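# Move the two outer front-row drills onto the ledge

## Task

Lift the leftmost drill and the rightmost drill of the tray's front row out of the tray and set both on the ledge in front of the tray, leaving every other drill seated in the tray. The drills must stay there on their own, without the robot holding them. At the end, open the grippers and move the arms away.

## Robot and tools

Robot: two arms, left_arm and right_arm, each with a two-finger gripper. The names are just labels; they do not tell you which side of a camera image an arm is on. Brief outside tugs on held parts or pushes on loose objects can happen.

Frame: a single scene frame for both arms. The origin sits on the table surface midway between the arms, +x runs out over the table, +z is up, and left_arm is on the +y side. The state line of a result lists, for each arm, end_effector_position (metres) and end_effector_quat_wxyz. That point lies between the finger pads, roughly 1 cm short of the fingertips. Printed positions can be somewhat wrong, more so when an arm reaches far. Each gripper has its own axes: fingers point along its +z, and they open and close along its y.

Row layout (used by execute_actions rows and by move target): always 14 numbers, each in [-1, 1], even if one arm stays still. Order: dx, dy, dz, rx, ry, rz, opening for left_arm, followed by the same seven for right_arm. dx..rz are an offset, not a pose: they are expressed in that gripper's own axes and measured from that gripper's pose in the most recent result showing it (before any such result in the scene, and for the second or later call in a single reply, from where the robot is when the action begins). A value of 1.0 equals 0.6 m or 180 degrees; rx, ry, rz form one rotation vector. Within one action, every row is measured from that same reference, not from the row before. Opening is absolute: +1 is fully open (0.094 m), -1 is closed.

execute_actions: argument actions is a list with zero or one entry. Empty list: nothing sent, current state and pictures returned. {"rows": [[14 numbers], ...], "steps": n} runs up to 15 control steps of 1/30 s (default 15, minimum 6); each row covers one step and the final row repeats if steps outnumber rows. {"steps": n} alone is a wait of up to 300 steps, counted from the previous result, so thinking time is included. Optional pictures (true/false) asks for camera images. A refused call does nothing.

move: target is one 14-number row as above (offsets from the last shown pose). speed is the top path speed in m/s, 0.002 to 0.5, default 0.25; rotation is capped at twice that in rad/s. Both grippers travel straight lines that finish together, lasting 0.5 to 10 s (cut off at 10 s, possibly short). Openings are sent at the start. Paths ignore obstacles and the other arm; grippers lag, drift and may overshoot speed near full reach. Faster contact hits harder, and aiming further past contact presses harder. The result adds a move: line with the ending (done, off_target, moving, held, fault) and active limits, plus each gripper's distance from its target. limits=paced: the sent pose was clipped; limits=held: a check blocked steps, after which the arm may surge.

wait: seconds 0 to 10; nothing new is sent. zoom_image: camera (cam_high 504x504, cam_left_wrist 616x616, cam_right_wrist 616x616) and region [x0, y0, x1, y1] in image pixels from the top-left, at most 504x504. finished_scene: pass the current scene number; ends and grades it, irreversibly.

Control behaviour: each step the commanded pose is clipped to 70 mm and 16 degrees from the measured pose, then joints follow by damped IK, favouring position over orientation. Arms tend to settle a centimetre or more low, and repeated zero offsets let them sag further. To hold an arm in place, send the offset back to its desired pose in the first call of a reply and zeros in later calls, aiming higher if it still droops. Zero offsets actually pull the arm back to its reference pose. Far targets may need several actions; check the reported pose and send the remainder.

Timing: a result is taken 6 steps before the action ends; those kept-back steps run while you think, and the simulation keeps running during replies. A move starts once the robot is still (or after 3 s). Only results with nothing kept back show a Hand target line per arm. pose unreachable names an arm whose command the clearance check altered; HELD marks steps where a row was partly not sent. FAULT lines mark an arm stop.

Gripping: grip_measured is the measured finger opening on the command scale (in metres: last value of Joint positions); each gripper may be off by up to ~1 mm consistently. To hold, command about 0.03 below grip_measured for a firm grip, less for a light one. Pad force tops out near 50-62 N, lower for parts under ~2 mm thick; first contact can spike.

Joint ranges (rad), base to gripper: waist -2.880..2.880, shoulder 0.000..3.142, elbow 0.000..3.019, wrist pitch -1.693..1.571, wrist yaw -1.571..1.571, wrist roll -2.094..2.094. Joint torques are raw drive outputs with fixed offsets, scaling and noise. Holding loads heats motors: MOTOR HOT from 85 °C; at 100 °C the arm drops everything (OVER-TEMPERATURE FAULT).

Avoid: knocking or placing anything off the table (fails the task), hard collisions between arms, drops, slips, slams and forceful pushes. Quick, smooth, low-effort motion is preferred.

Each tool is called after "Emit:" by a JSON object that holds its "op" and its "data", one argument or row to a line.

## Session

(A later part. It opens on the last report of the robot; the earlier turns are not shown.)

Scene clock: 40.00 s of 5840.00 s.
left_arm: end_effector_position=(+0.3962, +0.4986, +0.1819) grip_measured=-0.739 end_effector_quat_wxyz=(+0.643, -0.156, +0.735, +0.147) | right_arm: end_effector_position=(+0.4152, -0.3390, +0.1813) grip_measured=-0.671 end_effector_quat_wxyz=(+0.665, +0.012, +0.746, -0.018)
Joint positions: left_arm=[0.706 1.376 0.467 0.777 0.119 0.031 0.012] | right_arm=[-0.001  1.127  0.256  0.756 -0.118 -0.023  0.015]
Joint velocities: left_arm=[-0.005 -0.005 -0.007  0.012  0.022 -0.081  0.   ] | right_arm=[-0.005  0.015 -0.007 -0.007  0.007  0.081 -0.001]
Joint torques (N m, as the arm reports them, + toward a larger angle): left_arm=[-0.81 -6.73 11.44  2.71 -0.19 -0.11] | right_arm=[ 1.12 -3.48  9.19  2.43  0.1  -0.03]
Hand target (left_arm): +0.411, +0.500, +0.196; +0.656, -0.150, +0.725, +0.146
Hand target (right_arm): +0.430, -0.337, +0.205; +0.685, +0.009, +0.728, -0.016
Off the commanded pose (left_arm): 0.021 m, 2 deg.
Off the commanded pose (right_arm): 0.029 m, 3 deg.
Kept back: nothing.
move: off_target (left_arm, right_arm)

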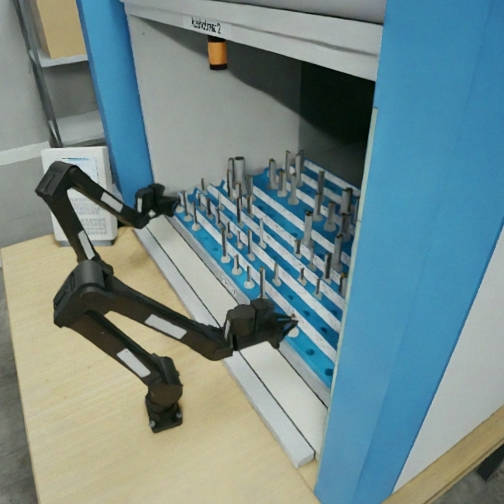

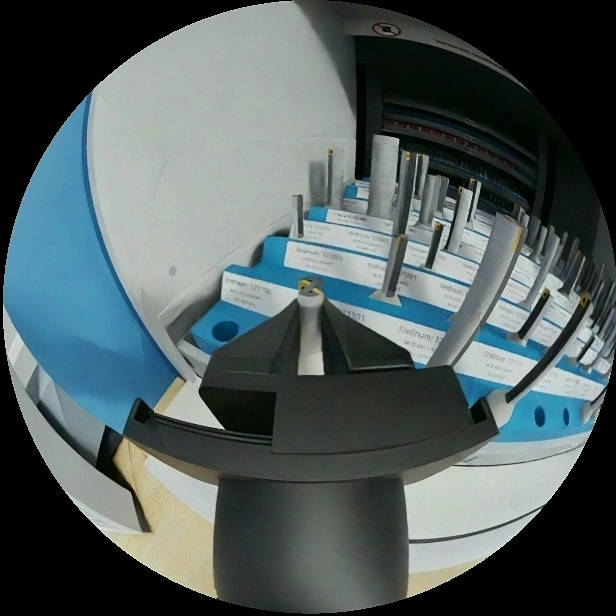

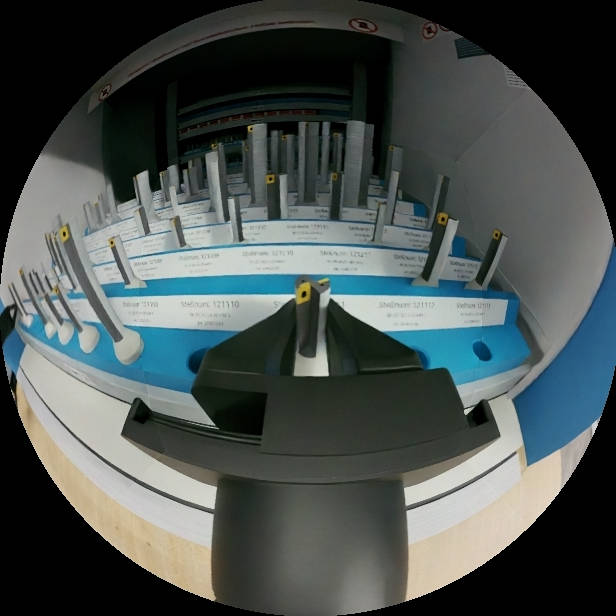

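Emit:
{"op": "move", "data": {
  "target": [-0.076,-0.0085,0.0135,0.003,-0.0106,0,-0.775,-0.092,0.003,0.0147,-0.0026,-0.0171,0,-0.71],
  "speed": 0.03
}}

Scene clock: 53.63 s of 5840.00 s.
left_arm: end_effector_position=(+0.3949, +0.4980, +0.1821) grip_measured=-0.758 end_effector_quat_wxyz=(+0.624, -0.162, +0.751, +0.141) | right_arm: end_effector_position=(+0.4148, -0.3387, +0.1834) grip_measured=-0.671 end_effector_quat_wxyz=(+0.644, +0.015, +0.765, -0.014)
Joint positions: left_arm=[0.705 1.335 0.482 0.67  0.117 0.031 0.011] | right_arm=[-0.     1.062  0.282  0.608 -0.118 -0.023  0.015]
Joint velocities: left_arm=[ 0.005 -0.005 -0.017 -0.032 -0.022 -0.007 -0.001] | right_arm=[-0.024 -0.015  0.002  0.002 -0.007  0.022 -0.001]
Joint torques (N m, as the arm reports them, + toward a larger angle): left_arm=[ -0.45 -10.17  12.88   2.09  -0.11  -0.11] | right_arm=[ 0.39 -6.02 10.87  1.92  0.08  0.02]
Hand target (left_arm): +0.408, +0.498, +0.226; +0.656, -0.150, +0.725, +0.146
Hand target (right_arm): +0.428, -0.336, +0.235; +0.685, +0.009, +0.728, -0.014
Off the commanded pose (left_arm): 0.047 m, 5 deg.
Off the commanded pose (right_arm): 0.054 m, 6 deg.
Kept back: nothing.
After step 90, 8.53 s passed at rest.
move: off_target (left_arm, right_arm)

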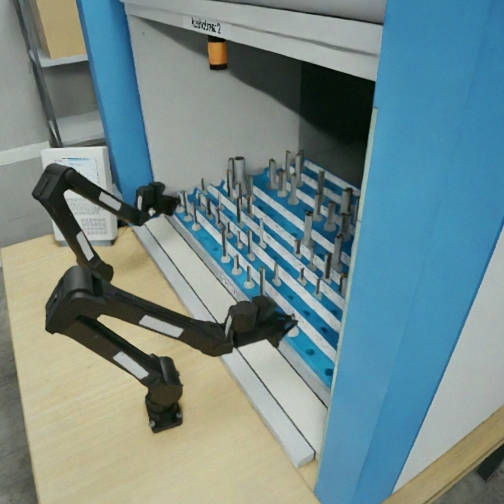

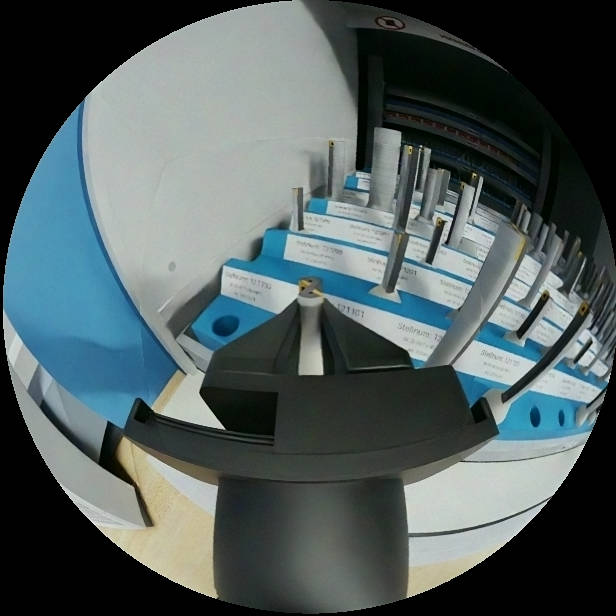

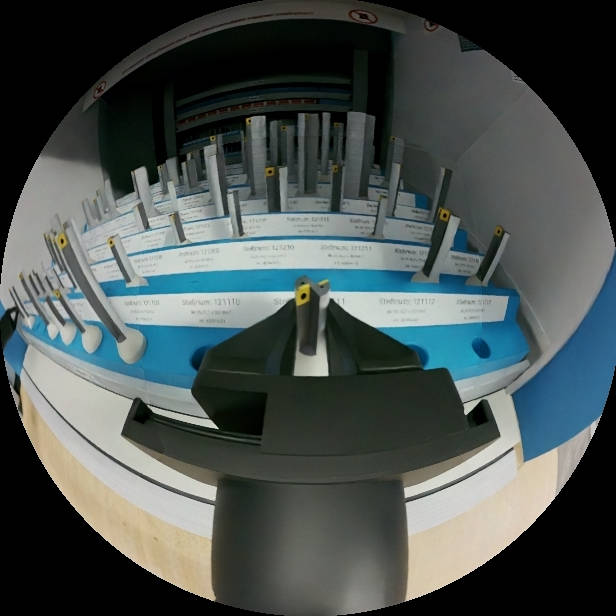

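Emit:
{"op": "move", "data": {
  "target": [-0.102,-0.008,0.0,0.003,-0.065,0,-0.80,-0.102,0.003,0.003,-0.0026,-0.065,0,-0.715],
  "speed": 0.03
}}

Scene clock: 59.77 s of 5840.00 s.
left_arm: end_effector_position=(+0.3973, +0.4994, +0.2064) grip_measured=-0.767 end_effector_quat_wxyz=(+0.662, -0.156, +0.718, +0.148) | right_arm: end_effector_position=(+0.4176, -0.3387, +0.2042) grip_measured=-0.671 end_effector_quat_wxyz=(+0.677, +0.015, +0.736, -0.013)
Joint positions: left_arm=[0.705 1.335 0.48  0.774 0.117 0.016 0.011] | right_arm=[-0.     1.065  0.281  0.7   -0.121 -0.009  0.015]
Joint velocities: left_arm=[-0.005 -0.024  0.007  0.002  0.007 -0.007 -0.001] | right_arm=[ 0.005 -0.005 -0.007  0.012  0.007 -0.007 -0.001]
Joint torques (N m, as the arm reports them, + toward a larger angle): left_arm=[ 0.18 -8.02 10.62  5.26  0.   -0.15] | right_arm=[ 1.4  -5.08  8.71  4.34 -0.14  0.05]
Hand target (left_arm): +0.405, +0.498, +0.242; +0.698, -0.145, +0.684, +0.153
Hand target (right_arm): +0.425, -0.336, +0.243; +0.718, +0.010, +0.696, -0.010
Off the commanded pose (left_arm): 0.037 m, 6 deg.
Off the commanded pose (right_arm): 0.040 m, 7 deg.
Kept back: nothing.
move: off_target (left_arm, right_arm)

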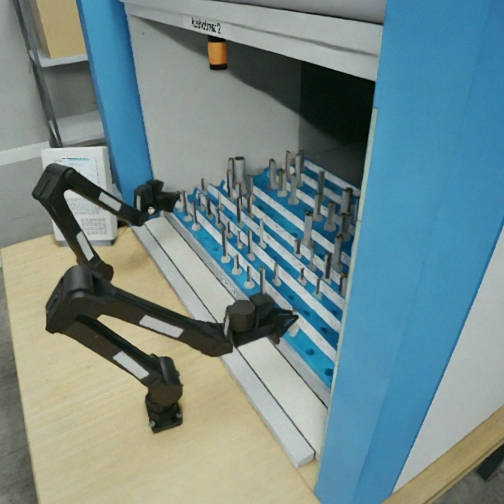

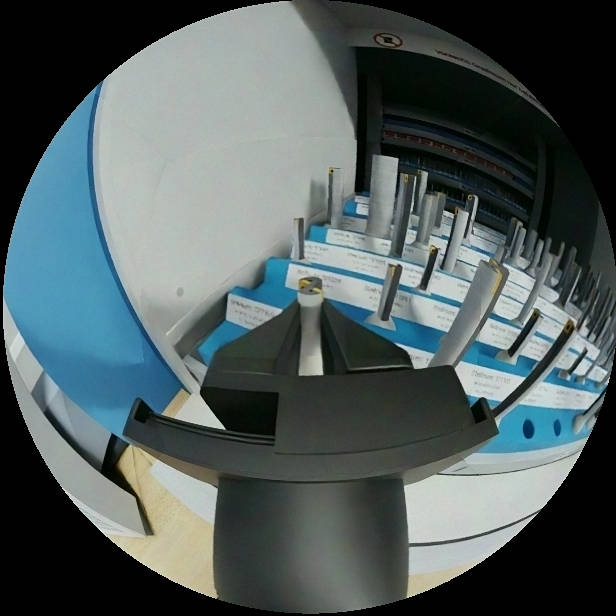

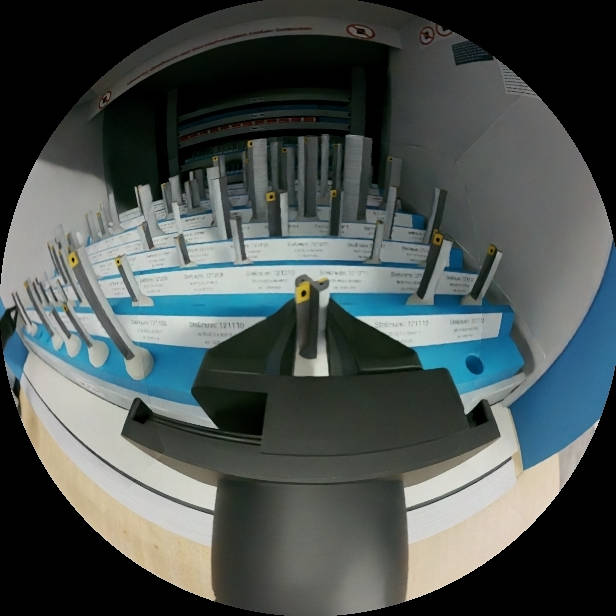

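Emit:
{"op": "zoom_image", "data": {
  "camera": "cam_high",
  "region": [230, 280, 330, 370]
}}

Emit:
{"op": "zoom_image", "data": {
  "camera": "cam_high",
  "region": [120, 160, 220, 250]
}}

Region (230, 280, 330, 370) of cam_high's 504x504 image, scaled by 5.040, with more detail than that image has; it fills the top 454 rows of this view, and the rest is white.

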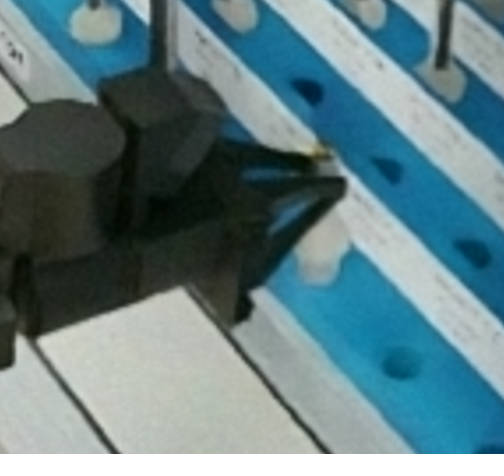

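Region (120, 160, 220, 250) of cam_high's 504x504 image, scaled by 5.040, with more detail than that image has; it fills the top 454 rows of this view, and the rest is white.

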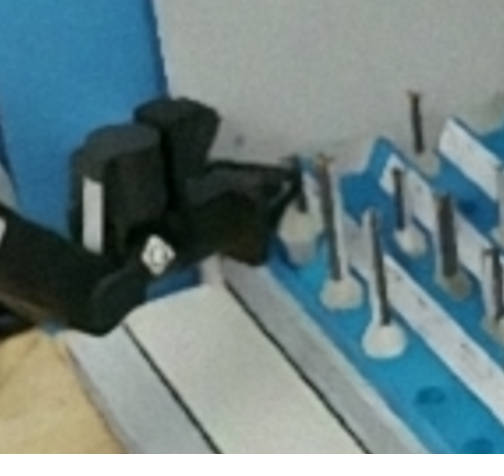

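Emit:
{"op": "move", "data": {
  "target": [-0.126,-0.005,0.002,0,-0.02,0,-0.80,-0.126,0.003,0.006,0,-0.02,0,-0.715],
  "speed": 0.05
}}

Scene clock: 62.53 s of 5840.00 s.
left_arm: end_effector_position=(+0.3938, +0.4976, +0.1958) grip_measured=-0.767 end_effector_quat_wxyz=(+0.623, -0.169, +0.752, +0.136) | right_arm: end_effector_position=(+0.4144, -0.3391, +0.1924) grip_measured=-0.671 end_effector_quat_wxyz=(+0.631, +0.024, +0.776, -0.010)
Joint positions: left_arm=[0.705 1.285 0.497 0.598 0.113 0.016 0.011] | right_arm=[ 0.002  1.001  0.311  0.483 -0.11  -0.009  0.015]
Joint velocities: left_arm=[-0.005  0.015 -0.012 -0.012  0.037 -0.095  0.   ] | right_arm=[0.015 0.005 0.007 0.002 0.007 0.007 0.001]
Joint torques (N m, as the arm reports them, + toward a larger angle): left_arm=[ -0.16 -14.55  14.06   3.28  -0.18  -0.14] | right_arm=[  0.13 -10.35  12.07   2.63   0.04  -0.04]
Hand target (left_arm): +0.400, +0.498, +0.277; +0.684, -0.152, +0.697, +0.153
Hand target (right_arm): +0.423, -0.336, +0.274; +0.700, +0.015, +0.714, -0.012
Off the commanded pose (left_arm): 0.087 m, 10 deg; position clipped at the last step of the last action.
Off the commanded pose (right_arm): 0.088 m, 11 deg; position clipped at the last step of the last action.
Kept back: nothing.
move: off_target (left_arm, right_arm); limits=paced

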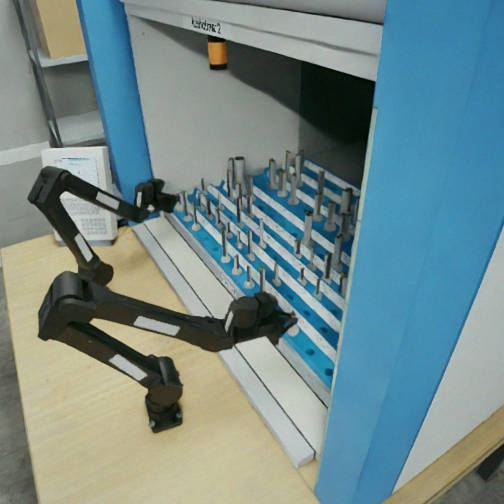

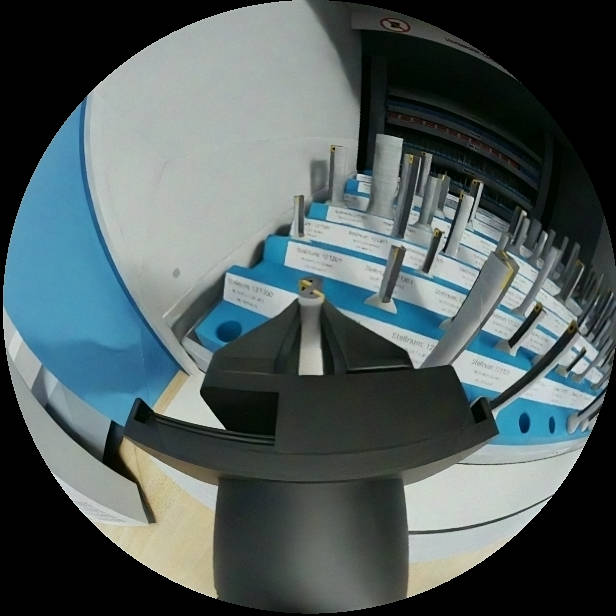

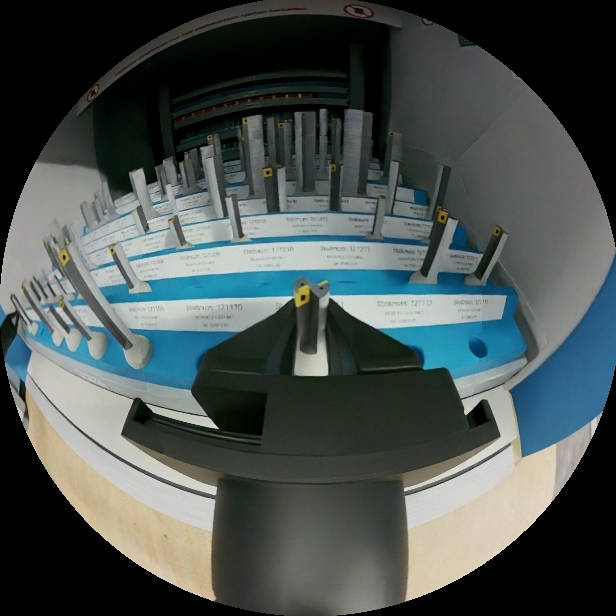

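Emit:
{"op": "zoom_image", "data": {
  "camera": "cam_high",
  "region": [230, 280, 330, 370]
}}

Emit:
{"op": "zoom_image", "data": {
  "camera": "cam_high",
  "region": [120, 160, 220, 250]
}}

Region (230, 280, 330, 370) of cam_high's 504x504 image, scaled by 5.040, with more detail than that image has; it fills the top 454 rows of this view, and the rest is white.

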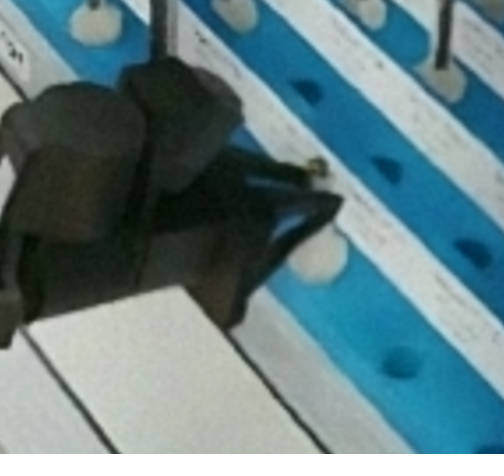

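Region (120, 160, 220, 250) of cam_high's 504x504 image, scaled by 5.040, with more detail than that image has; it fills the top 454 rows of this view, and the rest is white.

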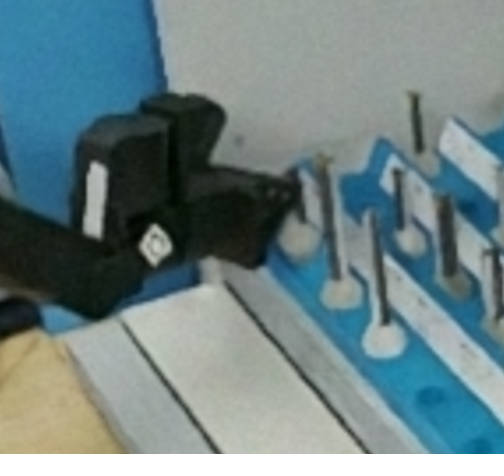

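Emit:
{"op": "execute_actions", "data": {
  "actions": [
    {"rows": [[-0.110,-0.004,-0.002,0,-0.06,0,-0.80,-0.110,0.003,-0.003,0,-0.066,0,-0.715]], "steps": 15}
  ],
  "pictures": true
}}

Scene clock: 67.20 s of 5840.00 s.
left_arm: end_effector_position=(+0.3957, +0.4995, +0.2100) grip_measured=-0.767 end_effector_quat_wxyz=(+0.644, -0.167, +0.732, +0.143) | right_arm: end_effector_position=(+0.4177, -0.3398, +0.2110) grip_measured=-0.671 end_effector_quat_wxyz=(+0.660, +0.025, +0.751, -0.011)
Joint positions: left_arm=[0.704 1.287 0.497 0.66  0.109 0.008 0.011] | right_arm=[ 0.002  1.003  0.311  0.562 -0.109  0.003  0.015]
Joint velocities: left_arm=[ 0.005  0.005 -0.007 -0.012 -0.081 -0.022 -0.   ] | right_arm=[-0.005 -0.015  0.007 -0.002  0.007 -0.022 -0.001]
Joint torques (N m, as the arm reports them, + toward a larger angle): left_arm=[ 0.06 -9.49 12.    5.1  -0.15 -0.18] | right_arm=[ 1.38 -5.15  9.3   4.14  0.27  0.05]
Steps of this call (steps 1 to 90: nothing new was sent; then 1.37 s passed at rest; steps 91 to 99: the first 9 steps of this action). Readings (end_effector_position):
91: left_arm (+0.3940, +0.4979, +0.1972) | right_arm (+0.4151, -0.3393, +0.1945)
92: left_arm (+0.3946, +0.4982, +0.1975) | right_arm (+0.4162, -0.3394, +0.1995)
94: left_arm (+0.3953, +0.4989, +0.2031) | right_arm (+0.4174, -0.3397, +0.2084)
98: left_arm (+0.3957, +0.4995, +0.2099) | right_arm (+0.4177, -0.3398, +0.2110)
99: the state above

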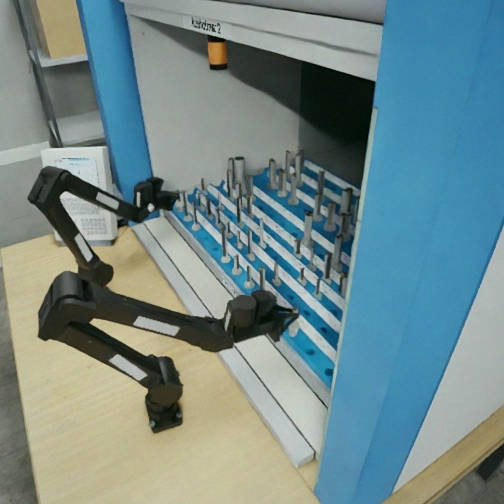

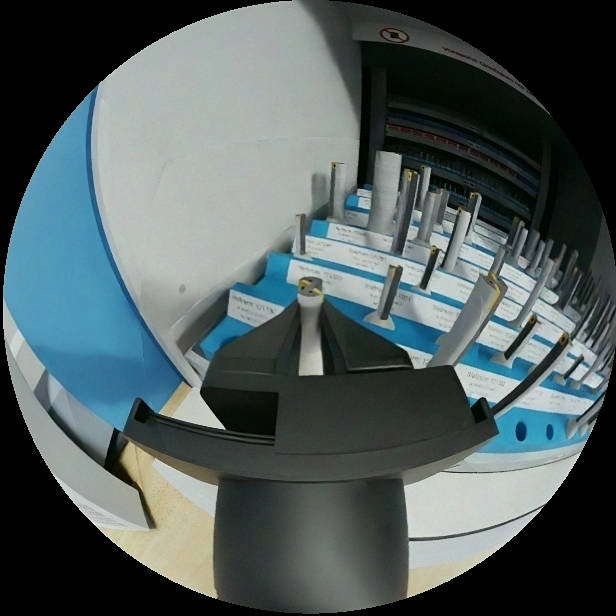

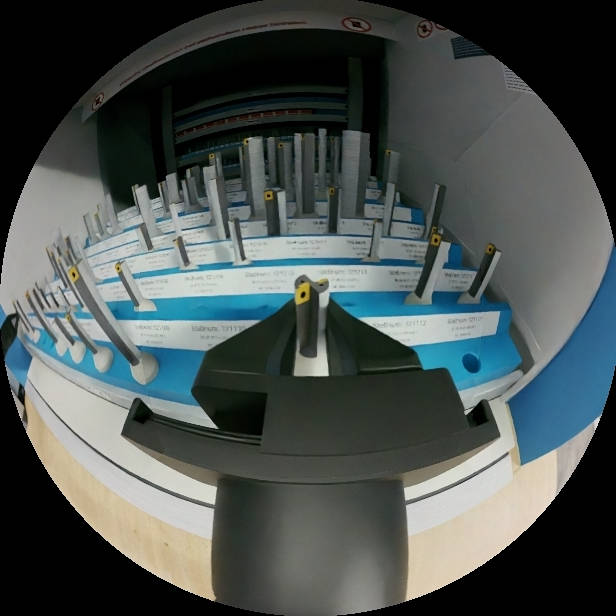

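Emit:
{"op": "execute_actions", "data": {
  "actions": [
    {"rows": [[-0.113,-0.004,0.004,0,-0.054,0,-0.80,-0.112,0.003,0.0057,0,-0.055,0,-0.715]], "steps": 15}
  ],
  "pictures": false
}}

Scene clock: 68.20 s of 5840.00 s.
left_arm: end_effector_position=(+0.3958, +0.5001, +0.2133) grip_measured=-0.767 end_effector_quat_wxyz=(+0.649, -0.169, +0.728, +0.143) | right_arm: end_effector_position=(+0.4178, -0.3400, +0.2116) grip_measured=-0.671 end_effector_quat_wxyz=(+0.661, +0.027, +0.750, -0.010)
Joint positions: left_arm=[0.704 1.286 0.497 0.672 0.106 0.002 0.011] | right_arm=[ 0.002  1.003  0.311  0.565 -0.107  0.007  0.015]
Joint velocities: left_arm=[-0.005 -0.005  0.002 -0.002 -0.007  0.037 -0.   ] | right_arm=[-0.005  0.005 -0.017  0.002 -0.037  0.007 -0.   ]
Joint torques (N m, as the arm reports them, + toward a larger angle): left_arm=[  0.09 -10.66  12.85   5.43  -0.24  -0.17] | right_arm=[ 1.28 -5.6  10.82  4.54  0.26  0.09]
Off your previous action's commanded pose (left_arm): 0.052 m, 7 deg at its last step (step 6 of this call).
Off your previous action's commanded pose (right_arm): 0.047 m, 7 deg at its last step (step 6 of this call).
Steps of this call (steps 1 to 6: the last 6 steps of your previous action; steps 7 to 21: nothing new was sent; steps 22 to 30: the first 9 steps of this action). Readings (end_effector_position):
22: left_arm (+0.3956, +0.4998, +0.2108) | right_arm (+0.4178, -0.3398, +0.2113)
23: left_arm (+0.3957, +0.4999, +0.2116) | right_arm (+0.4178, -0.3400, +0.2115)
25: left_arm (+0.3958, +0.5001, +0.2129) | right_arm (+0.4178, -0.3400, +0.2116)
29: left_arm (+0.3958, +0.5001, +0.2133) | right_arm (+0.4178, -0.3400, +0.2116)
30: the state above

Emit:
{"op": "execute_actions", "data": {
  "actions": []
}}

Emit:
{"op": "zoom_image", "data": {
  "camera": "cam_high",
  "region": [250, 290, 320, 350]
}}

Emit:
{"op": "zoom_image", "data": {
  "camera": "cam_high",
  "region": [140, 170, 210, 230]
}}

Scene clock: 68.43 s of 5840.00 s.
left_arm: end_effector_position=(+0.3957, +0.5002, +0.2133) grip_measured=-0.767 end_effector_quat_wxyz=(+0.649, -0.169, +0.728, +0.143) | right_arm: end_effector_position=(+0.4178, -0.3400, +0.2116) grip_measured=-0.671 end_effector_quat_wxyz=(+0.661, +0.027, +0.750, -0.010)
Joint positions: left_arm=[0.704 1.286 0.497 0.672 0.106 0.001 0.011] | right_arm=[ 0.002  1.003  0.311  0.565 -0.107  0.007  0.015]
Joint velocities: left_arm=[-0.005 -0.005 -0.022 -0.002  0.022 -0.022 -0.   ] | right_arm=[ 0.005  0.005 -0.002 -0.007 -0.007  0.007 -0.   ]
Joint torques (N m, as the arm reports them, + toward a larger angle): left_arm=[  0.7  -10.66  12.98   5.46  -0.25  -0.18] | right_arm=[ 0.41 -7.12 10.4   4.45  0.32  0.06]
Hand target (left_arm): +0.403, +0.501, +0.276; +0.704, -0.156, +0.675, +0.156
Hand target (right_arm): +0.426, -0.338, +0.276; +0.722, +0.024, +0.691, -0.010
Off the commanded pose (left_arm): 0.065 m, 9 deg.
Off the commanded pose (right_arm): 0.067 m, 10 deg.
Kept back: nothing.
Steps of this call (steps 1 to 6: the last 6 steps of your previous action; step 7: nothing new was sent). Readings (end_effector_position):
1: left_arm (+0.3958, +0.5001, +0.2133) | right_arm (+0.4178, -0.3400, +0.2116)
2: left_arm (+0.3957, +0.5002, +0.2133) | right_arm (+0.4178, -0.3400, +0.2116)
4: left_arm (+0.3957, +0.5002, +0.2133) | right_arm (+0.4178, -0.3400, +0.2116)
7: the state above

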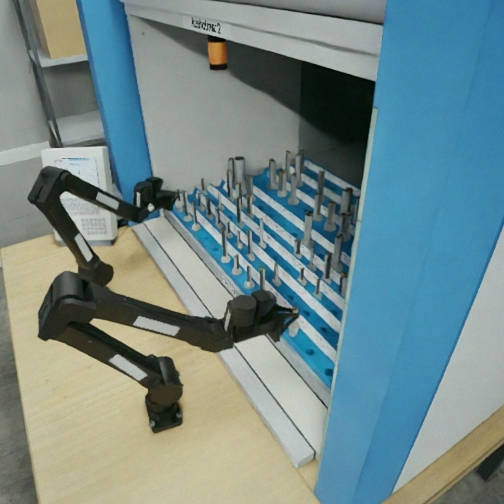

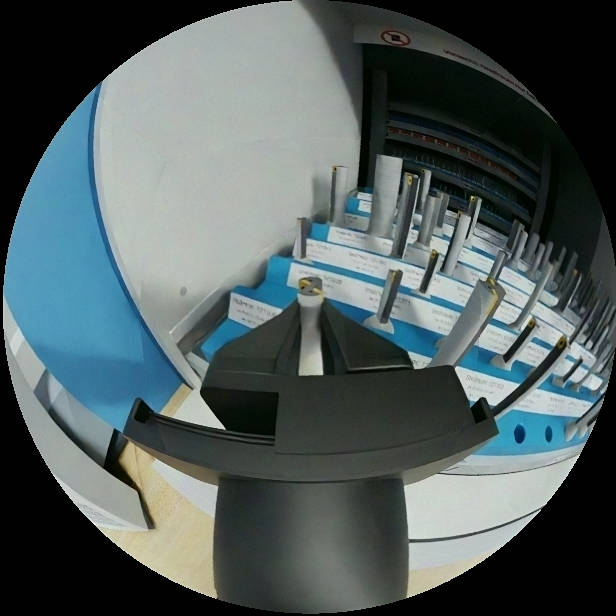

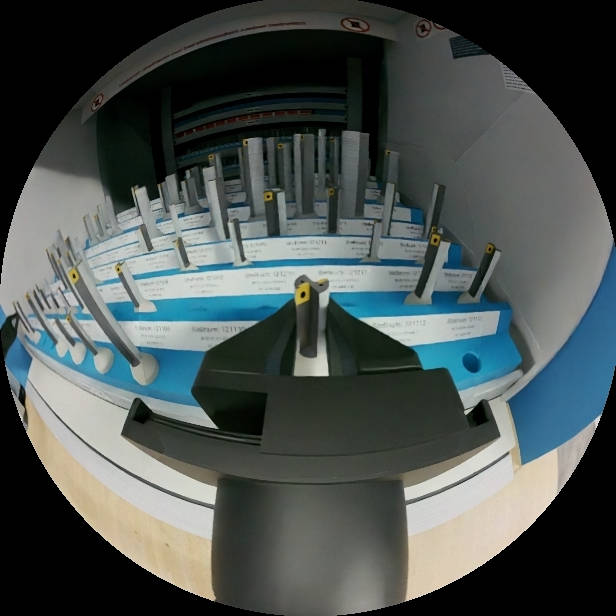

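Region (250, 290, 320, 350) of cam_high's 504x504 image, scaled by 7.200, with more detail than that image has; it fills the top 432 rows of this view, and the rest is white.

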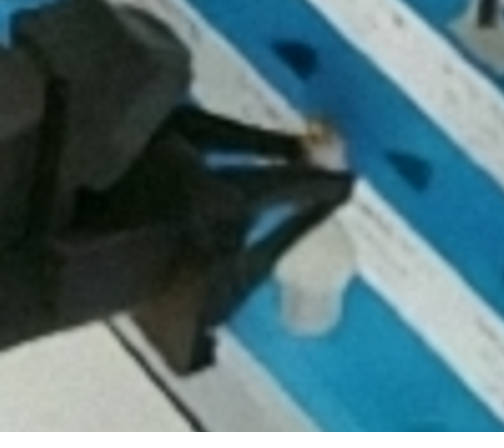

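Region (140, 170, 210, 230) of cam_high's 504x504 image, scaled by 7.200, with more detail than that image has; it fills the top 432 rows of this view, and the rest is white.

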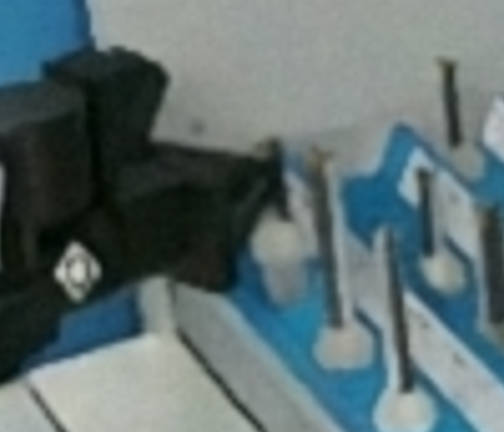

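Emit:
{"op": "execute_actions", "data": {
  "actions": [
    {"rows": [[-0.107,-0.001,0.026,0,-0.055,0,-0.80,-0.111,0.003,0.026,0,-0.055,0,-0.715]], "steps": 15}
  ],
  "pictures": false
}}

Scene clock: 70.17 s of 5840.00 s.
left_arm: end_effector_position=(+0.3965, +0.5012, +0.2212) grip_measured=-0.767 end_effector_quat_wxyz=(+0.662, -0.169, +0.716, +0.146) | right_arm: end_effector_position=(+0.4188, -0.3399, +0.2129) grip_measured=-0.671 end_effector_quat_wxyz=(+0.665, +0.028, +0.747, -0.011)
Joint positions: left_arm=[ 0.704  1.289  0.497  0.71   0.103 -0.006  0.011] | right_arm=[ 0.005  1.009  0.311  0.58  -0.103  0.009  0.015]
Joint velocities: left_arm=[-0.034 -0.015 -0.027  0.022  0.037  0.066 -0.001] | right_arm=[-0.015 -0.005 -0.007 -0.027  0.022 -0.051  0.   ]
Joint torques (N m, as the arm reports them, + toward a larger angle): left_arm=[ 0.22 -7.65 14.77  5.49 -0.27 -0.12] | right_arm=[ 1.24 -3.61 12.24  4.55  0.37  0.08]
Steps of this call (steps 1 to 43: nothing new was sent; steps 44 to 52: the first 9 steps of this action). Readings (end_effector_position):
44: left_arm (+0.3959, +0.5003, +0.2143) | right_arm (+0.4180, -0.3402, +0.2123)
45: left_arm (+0.3962, +0.5005, +0.2159) | right_arm (+0.4184, -0.3400, +0.2125)
47: left_arm (+0.3965, +0.5008, +0.2190) | right_arm (+0.4188, -0.3399, +0.2129)
51: left_arm (+0.3965, +0.5011, +0.2211) | right_arm (+0.4188, -0.3399, +0.2129)
52: the state above

Emit:
{"op": "execute_actions", "data": {
  "actions": [
    {"rows": [[-0.112,0.008,-0.025,0,-0.045,0,-0.80,-0.112,0.0,-0.028,0,-0.045,0,-0.715]], "steps": 15}
  ],
  "pictures": false
}}

Scene clock: 73.83 s of 5840.00 s.
left_arm: end_effector_position=(+0.3860, +0.4956, +0.2582) grip_measured=-0.767 end_effector_quat_wxyz=(+0.690, -0.159, +0.690, +0.151) | right_arm: end_effector_position=(+0.4039, -0.3370, +0.2529) grip_measured=-0.671 end_effector_quat_wxyz=(+0.696, +0.023, +0.717, -0.013)
Joint positions: left_arm=[ 0.711  1.199  0.49   0.706  0.118 -0.011  0.011] | right_arm=[ 0.005  0.873  0.309  0.534 -0.106  0.01   0.015]
Joint velocities: left_arm=[-0.005 -0.161 -0.002 -0.007  0.007 -0.022  0.001] | right_arm=[ 0.005 -0.112  0.002 -0.051  0.022 -0.066 -0.001]
Joint torques (N m, as the arm reports them, + toward a larger angle): left_arm=[ 1.67 -7.76 11.75  2.8   0.16 -0.16] | right_arm=[-0.27 -3.19 10.33  1.78 -0.01  0.12]
Off your previous action's commanded pose (left_arm): 0.058 m, 8 deg at its last step (step 6 of this call).
Off your previous action's commanded pose (right_arm): 0.067 m, 9 deg at its last step (step 6 of this call).
Steps of this call (steps 1 to 6: the last 6 steps of your previous action; steps 7 to 90: nothing new was sent; then 0.37 s passed at rest; steps 91 to 99: the first 9 steps of this action). Readings (end_effector_position):
91: left_arm (+0.3962, +0.5003, +0.2221) | right_arm (+0.4176, -0.3395, +0.2125)
92: left_arm (+0.3947, +0.4996, +0.2241) | right_arm (+0.4158, -0.3393, +0.2148)
94: left_arm (+0.3912, +0.4987, +0.2339) | right_arm (+0.4117, -0.3386, +0.2277)
98: left_arm (+0.3866, +0.4960, +0.2555) | right_arm (+0.4046, -0.3371, +0.2511)
99: the state above

Emit:
{"op": "execute_actions", "data": {
  "actions": []
}}

Scene clock: 74.03 s of 5840.00 s.
left_arm: end_effector_position=(+0.3856, +0.4954, +0.2592) grip_measured=-0.767 end_effector_quat_wxyz=(+0.690, -0.159, +0.690, +0.150) | right_arm: end_effector_position=(+0.4036, -0.3369, +0.2509) grip_measured=-0.671 end_effector_quat_wxyz=(+0.693, +0.023, +0.720, -0.013)
Joint positions: left_arm=[ 0.711  1.196  0.49   0.704  0.118 -0.012  0.011] | right_arm=[ 0.005  0.871  0.309  0.523 -0.106  0.01   0.015]
Joint velocities: left_arm=[-0.005 -0.015  0.002  0.002 -0.022  0.066 -0.   ] | right_arm=[-0.015 -0.024 -0.007 -0.007 -0.007 -0.051 -0.001]
Joint torques (N m, as the arm reports them, + toward a larger angle): left_arm=[ 1.62 -8.43 11.73  2.91  0.15 -0.14] | right_arm=[-0.82 -3.23 10.35  2.12 -0.09 -0.03]
Hand target (left_arm): +0.384, +0.502, +0.288; +0.711, -0.159, +0.667, +0.158
Hand target (right_arm): +0.409, -0.340, +0.281; +0.716, +0.026, +0.698, -0.011
Off the commanded pose (left_arm): 0.031 m, 4 deg.
Off the commanded pose (right_arm): 0.032 m, 4 deg.
Kept back: nothing.
Steps of this call (steps 1 to 6: the last 6 steps of your previous action). Readings (end_effector_position):
1: left_arm (+0.3856, +0.4954, +0.2596) | right_arm (+0.4037, -0.3370, +0.2531)
2: left_arm (+0.3856, +0.4954, +0.2597) | right_arm (+0.4037, -0.3370, +0.2526)
4: left_arm (+0.3856, +0.4954, +0.2593) | right_arm (+0.4036, -0.3369, +0.2512)
6: the state above

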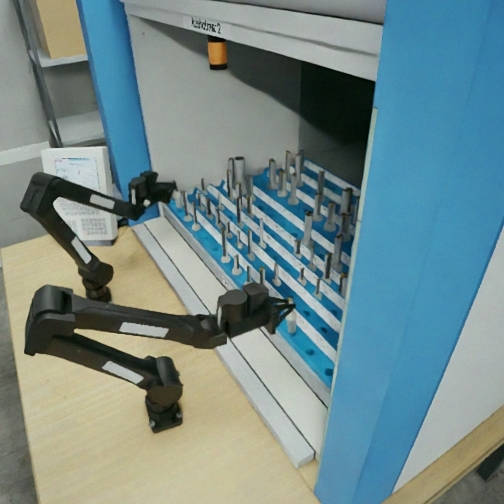

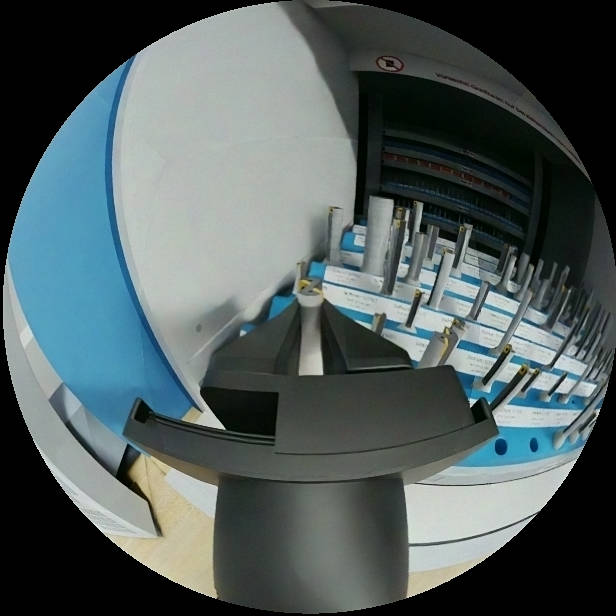

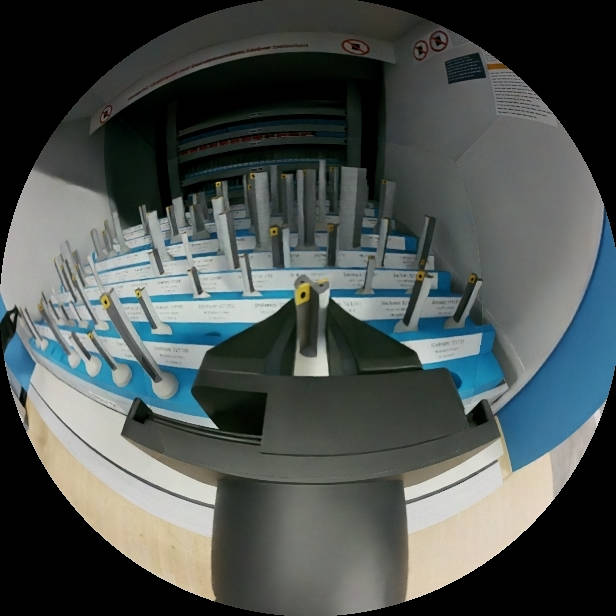

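Emit:
{"op": "zoom_image", "data": {
  "camera": "cam_high",
  "region": [230, 270, 330, 360]
}}

Emit:
{"op": "zoom_image", "data": {
  "camera": "cam_high",
  "region": [120, 150, 220, 240]
}}

Region (230, 270, 330, 360) of cam_high's 504x504 image, scaled by 5.040, with more detail than that image has; it fills the top 454 rows of this view, and the rest is white.

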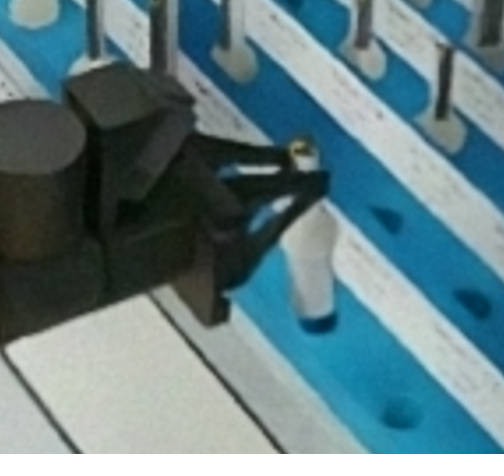

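Region (120, 150, 220, 240) of cam_high's 504x504 image, scaled by 5.040, with more detail than that image has; it fills the top 454 rows of this view, and the rest is white.

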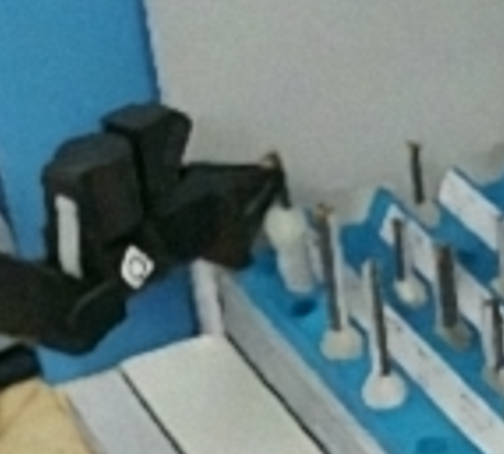

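Emit:
{"op": "execute_actions", "data": {
  "actions": [
    {"rows": [[-0.065,-0.002,-0.015,0,-0.022,0,-0.80,-0.065,0,-0.015,0,-0.022,0,-0.715],[-0.07,-0.003,-0.025,0,-0.022,0,-0.80,-0.07,0,-0.025,0,-0.022,0,-0.715],[-0.075,-0.004,-0.035,0,-0.022,0,-0.80,-0.075,0,-0.035,0,-0.022,0,-0.715],[-0.08,-0.004,-0.042,0,-0.022,0,-0.80,-0.08,0,-0.042,0,-0.022,0,-0.715],[-0.085,-0.005,-0.05,0,-0.022,0,-0.80,-0.085,0,-0.05,0,-0.022,0,-0.715],[-0.097,-0.006,-0.058,0,-0.022,0,-0.80,-0.094,0,-0.062,0,-0.022,0,-0.715]], "steps": 15}
  ],
  "pictures": false
}}

Scene clock: 77.50 s of 5840.00 s.
left_arm: end_effector_position=(+0.3595, +0.4788, +0.2816) grip_measured=-0.767 end_effector_quat_wxyz=(+0.691, -0.158, +0.689, +0.150) | right_arm: end_effector_position=(+0.3732, -0.3303, +0.2804) grip_measured=-0.671 end_effector_quat_wxyz=(+0.700, +0.018, +0.714, -0.009)
Joint positions: left_arm=[ 0.711  1.034  0.455  0.578  0.119 -0.012  0.011] | right_arm=[ 0.004  0.656  0.309  0.327 -0.12   0.011  0.015]
Joint velocities: left_arm=[-0.005 -0.581 -0.012 -0.232 -0.051 -0.066 -0.   ] | right_arm=[-0.044 -0.708  0.002 -0.335 -0.051 -0.037  0.   ]
Joint torques (N m, as the arm reports them, + toward a larger angle): left_arm=[ 1.17 -4.96 12.21  2.89  0.11 -0.12] | right_arm=[-0.4  -0.29 10.24  2.03 -0.11 -0.04]
Steps of this call (steps 1 to 90: nothing new was sent; then 0.17 s passed at rest; steps 91 to 99: the first 9 steps of this action). Readings (end_effector_position):
91: left_arm (+0.3853, +0.4952, +0.2588) | right_arm (+0.4030, -0.3369, +0.2499)
92: left_arm (+0.3843, +0.4945, +0.2587) | right_arm (+0.4014, -0.3365, +0.2493)
94: left_arm (+0.3786, +0.4910, +0.2602) | right_arm (+0.3953, -0.3348, +0.2520)
98: left_arm (+0.3623, +0.4807, +0.2753) | right_arm (+0.3773, -0.3308, +0.2746)
99: the state above

Emit:
{"op": "execute_actions", "data": {
  "actions": []
}}

Scene clock: 77.70 s of 5840.00 s.
left_arm: end_effector_position=(+0.3542, +0.4755, +0.2952) grip_measured=-0.767 end_effector_quat_wxyz=(+0.700, -0.155, +0.681, +0.153) | right_arm: end_effector_position=(+0.3665, -0.3307, +0.2871) grip_measured=-0.671 end_effector_quat_wxyz=(+0.704, +0.019, +0.710, -0.010)
Joint positions: left_arm=[ 0.711  0.993  0.455  0.564  0.119 -0.012  0.011] | right_arm=[-0.002  0.613  0.309  0.296 -0.123  0.011  0.015]
Joint velocities: left_arm=[-0.005  0.005  0.007 -0.125 -0.081 -0.066  0.   ] | right_arm=[-0.005  0.015 -0.007 -0.134 -0.007 -0.081  0.   ]
Joint torques (N m, as the arm reports them, + toward a larger angle): left_arm=[ 1.4  -4.91 12.55  2.89  0.11 -0.11] | right_arm=[-0.9  -0.07 10.43  2.32 -0.11 -0.05]
Hand target (left_arm): +0.354, +0.478, +0.316; +0.713, -0.154, +0.666, +0.156
Hand target (right_arm): +0.369, -0.335, +0.308; +0.718, +0.023, +0.696, -0.013
Off the commanded pose (left_arm): 0.022 m, 2 deg.
Off the commanded pose (right_arm): 0.022 m, 2 deg.
Kept back: nothing.
Steps of this call (steps 1 to 6: the last 6 steps of your previous action). Readings (end_effector_position):
1: left_arm (+0.3574, +0.4775, +0.2873) | right_arm (+0.3701, -0.3300, +0.2852)
2: left_arm (+0.3558, +0.4765, +0.2922) | right_arm (+0.3678, -0.3299, +0.2885)
4: left_arm (+0.3543, +0.4755, +0.2962) | right_arm (+0.3664, -0.3303, +0.2894)
6: the state above

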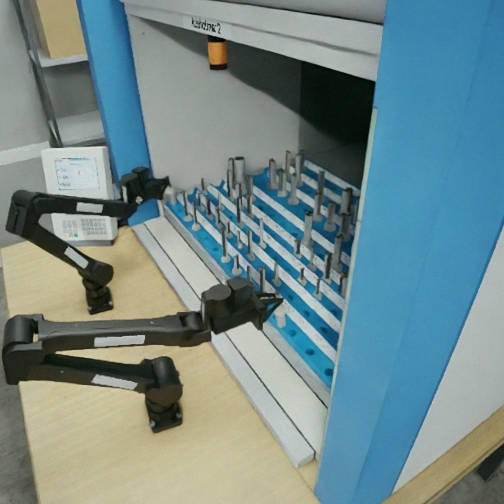

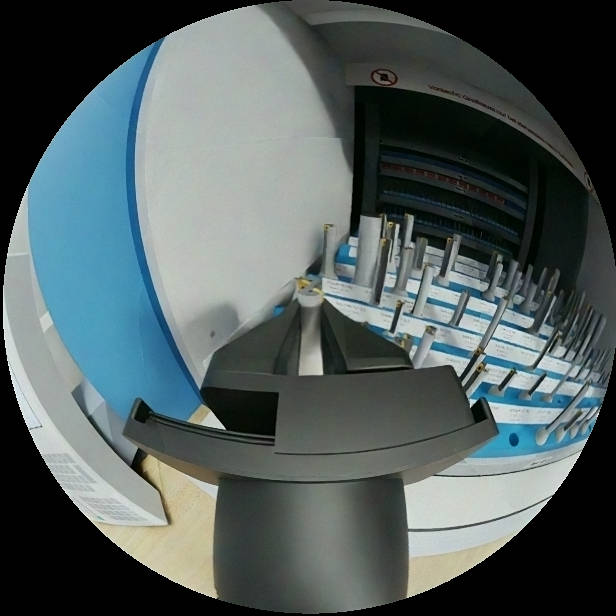

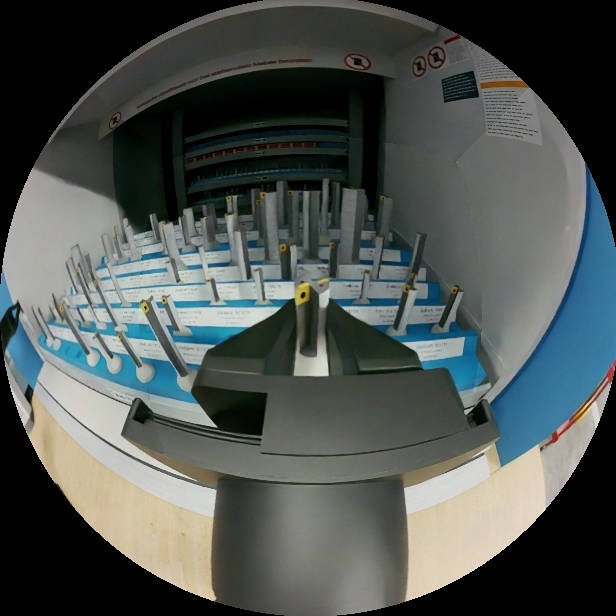

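Emit:
{"op": "move", "data": {
  "target": [0.132,0.036,-0.0405,0,0.533,0,-0.80,0.121,-0.007,-0.068,0,0.514,0,-0.715],
  "speed": 0.25
}}

Scene clock: 82.23 s of 5840.00 s.
left_arm: end_effector_position=(+0.3064, +0.4714, +0.1922) grip_measured=-0.767 end_effector_quat_wxyz=(-0.063, -0.212, +0.975, -0.028) | right_arm: end_effector_position=(+0.3052, -0.3352, +0.1850) grip_measured=-0.671 end_effector_quat_wxyz=(-0.057, +0.031, +0.998, -0.004)
Joint positions: left_arm=[ 0.718  1.497  1.293 -1.504  0.008  0.138  0.011] | right_arm=[ 0.031  1.218  1.007 -1.472  0.019 -0.068  0.015]
Joint velocities: left_arm=[-0.005  0.005  0.002 -0.007  0.007  0.007 -0.   ] | right_arm=[-0.015 -0.005 -0.017 -0.012  0.037  0.066 -0.001]
Joint torques (N m, as the arm reports them, + toward a larger angle): left_arm=[  0.98 -10.92  16.64  -0.78  -0.17   0.04] | right_arm=[ 0.78 -6.79 12.72 -0.25  0.25 -0.1 ]
Hand target (left_arm): +0.321, +0.481, +0.221; -0.036, -0.207, +0.977, -0.016
Hand target (right_arm): +0.324, -0.334, +0.214; -0.026, +0.022, +0.999, -0.009
Off the commanded pose (left_arm): 0.033 m, 3 deg.
Off the commanded pose (right_arm): 0.036 m, 4 deg.
Kept back: nothing.
move: off_target (left_arm, right_arm); limits=paced

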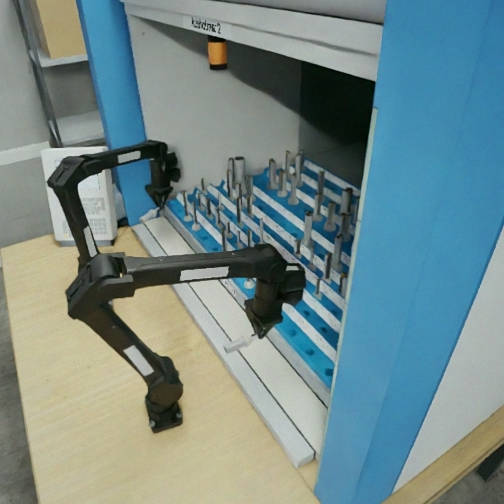

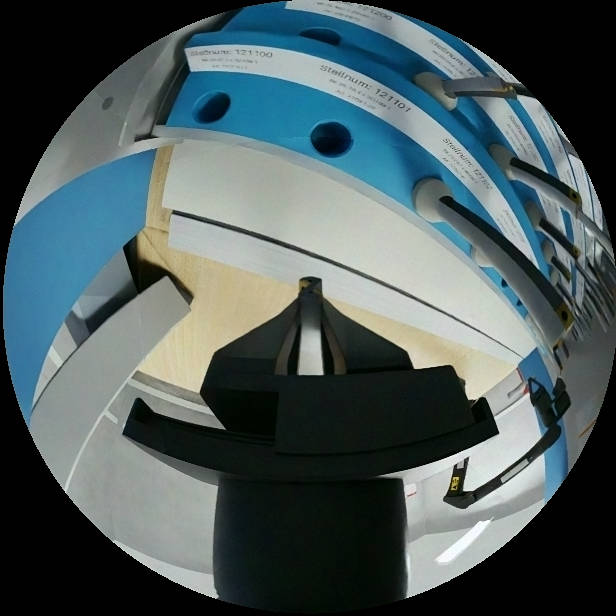

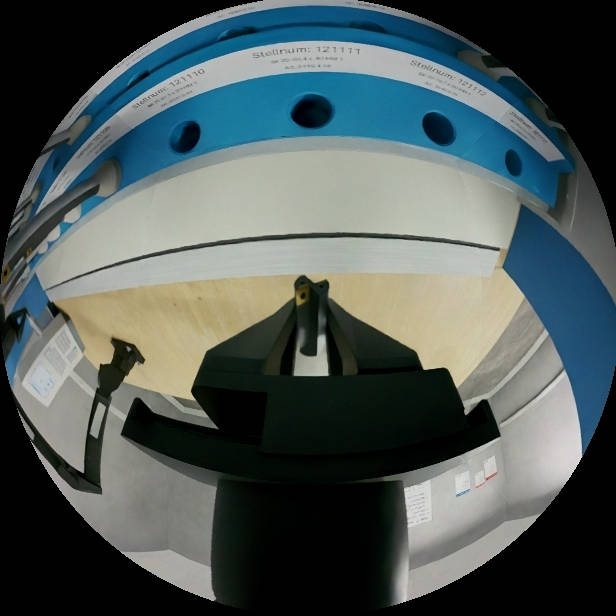

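Emit:
{"op": "zoom_image", "data": {
  "camera": "cam_high",
  "region": [200, 300, 340, 480]
}}

Region (200, 300, 340, 480) of cam_high's 504x504 image, scaled by 2.800, with more detail than that image has.

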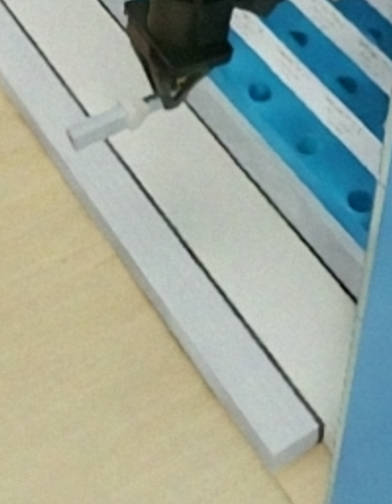

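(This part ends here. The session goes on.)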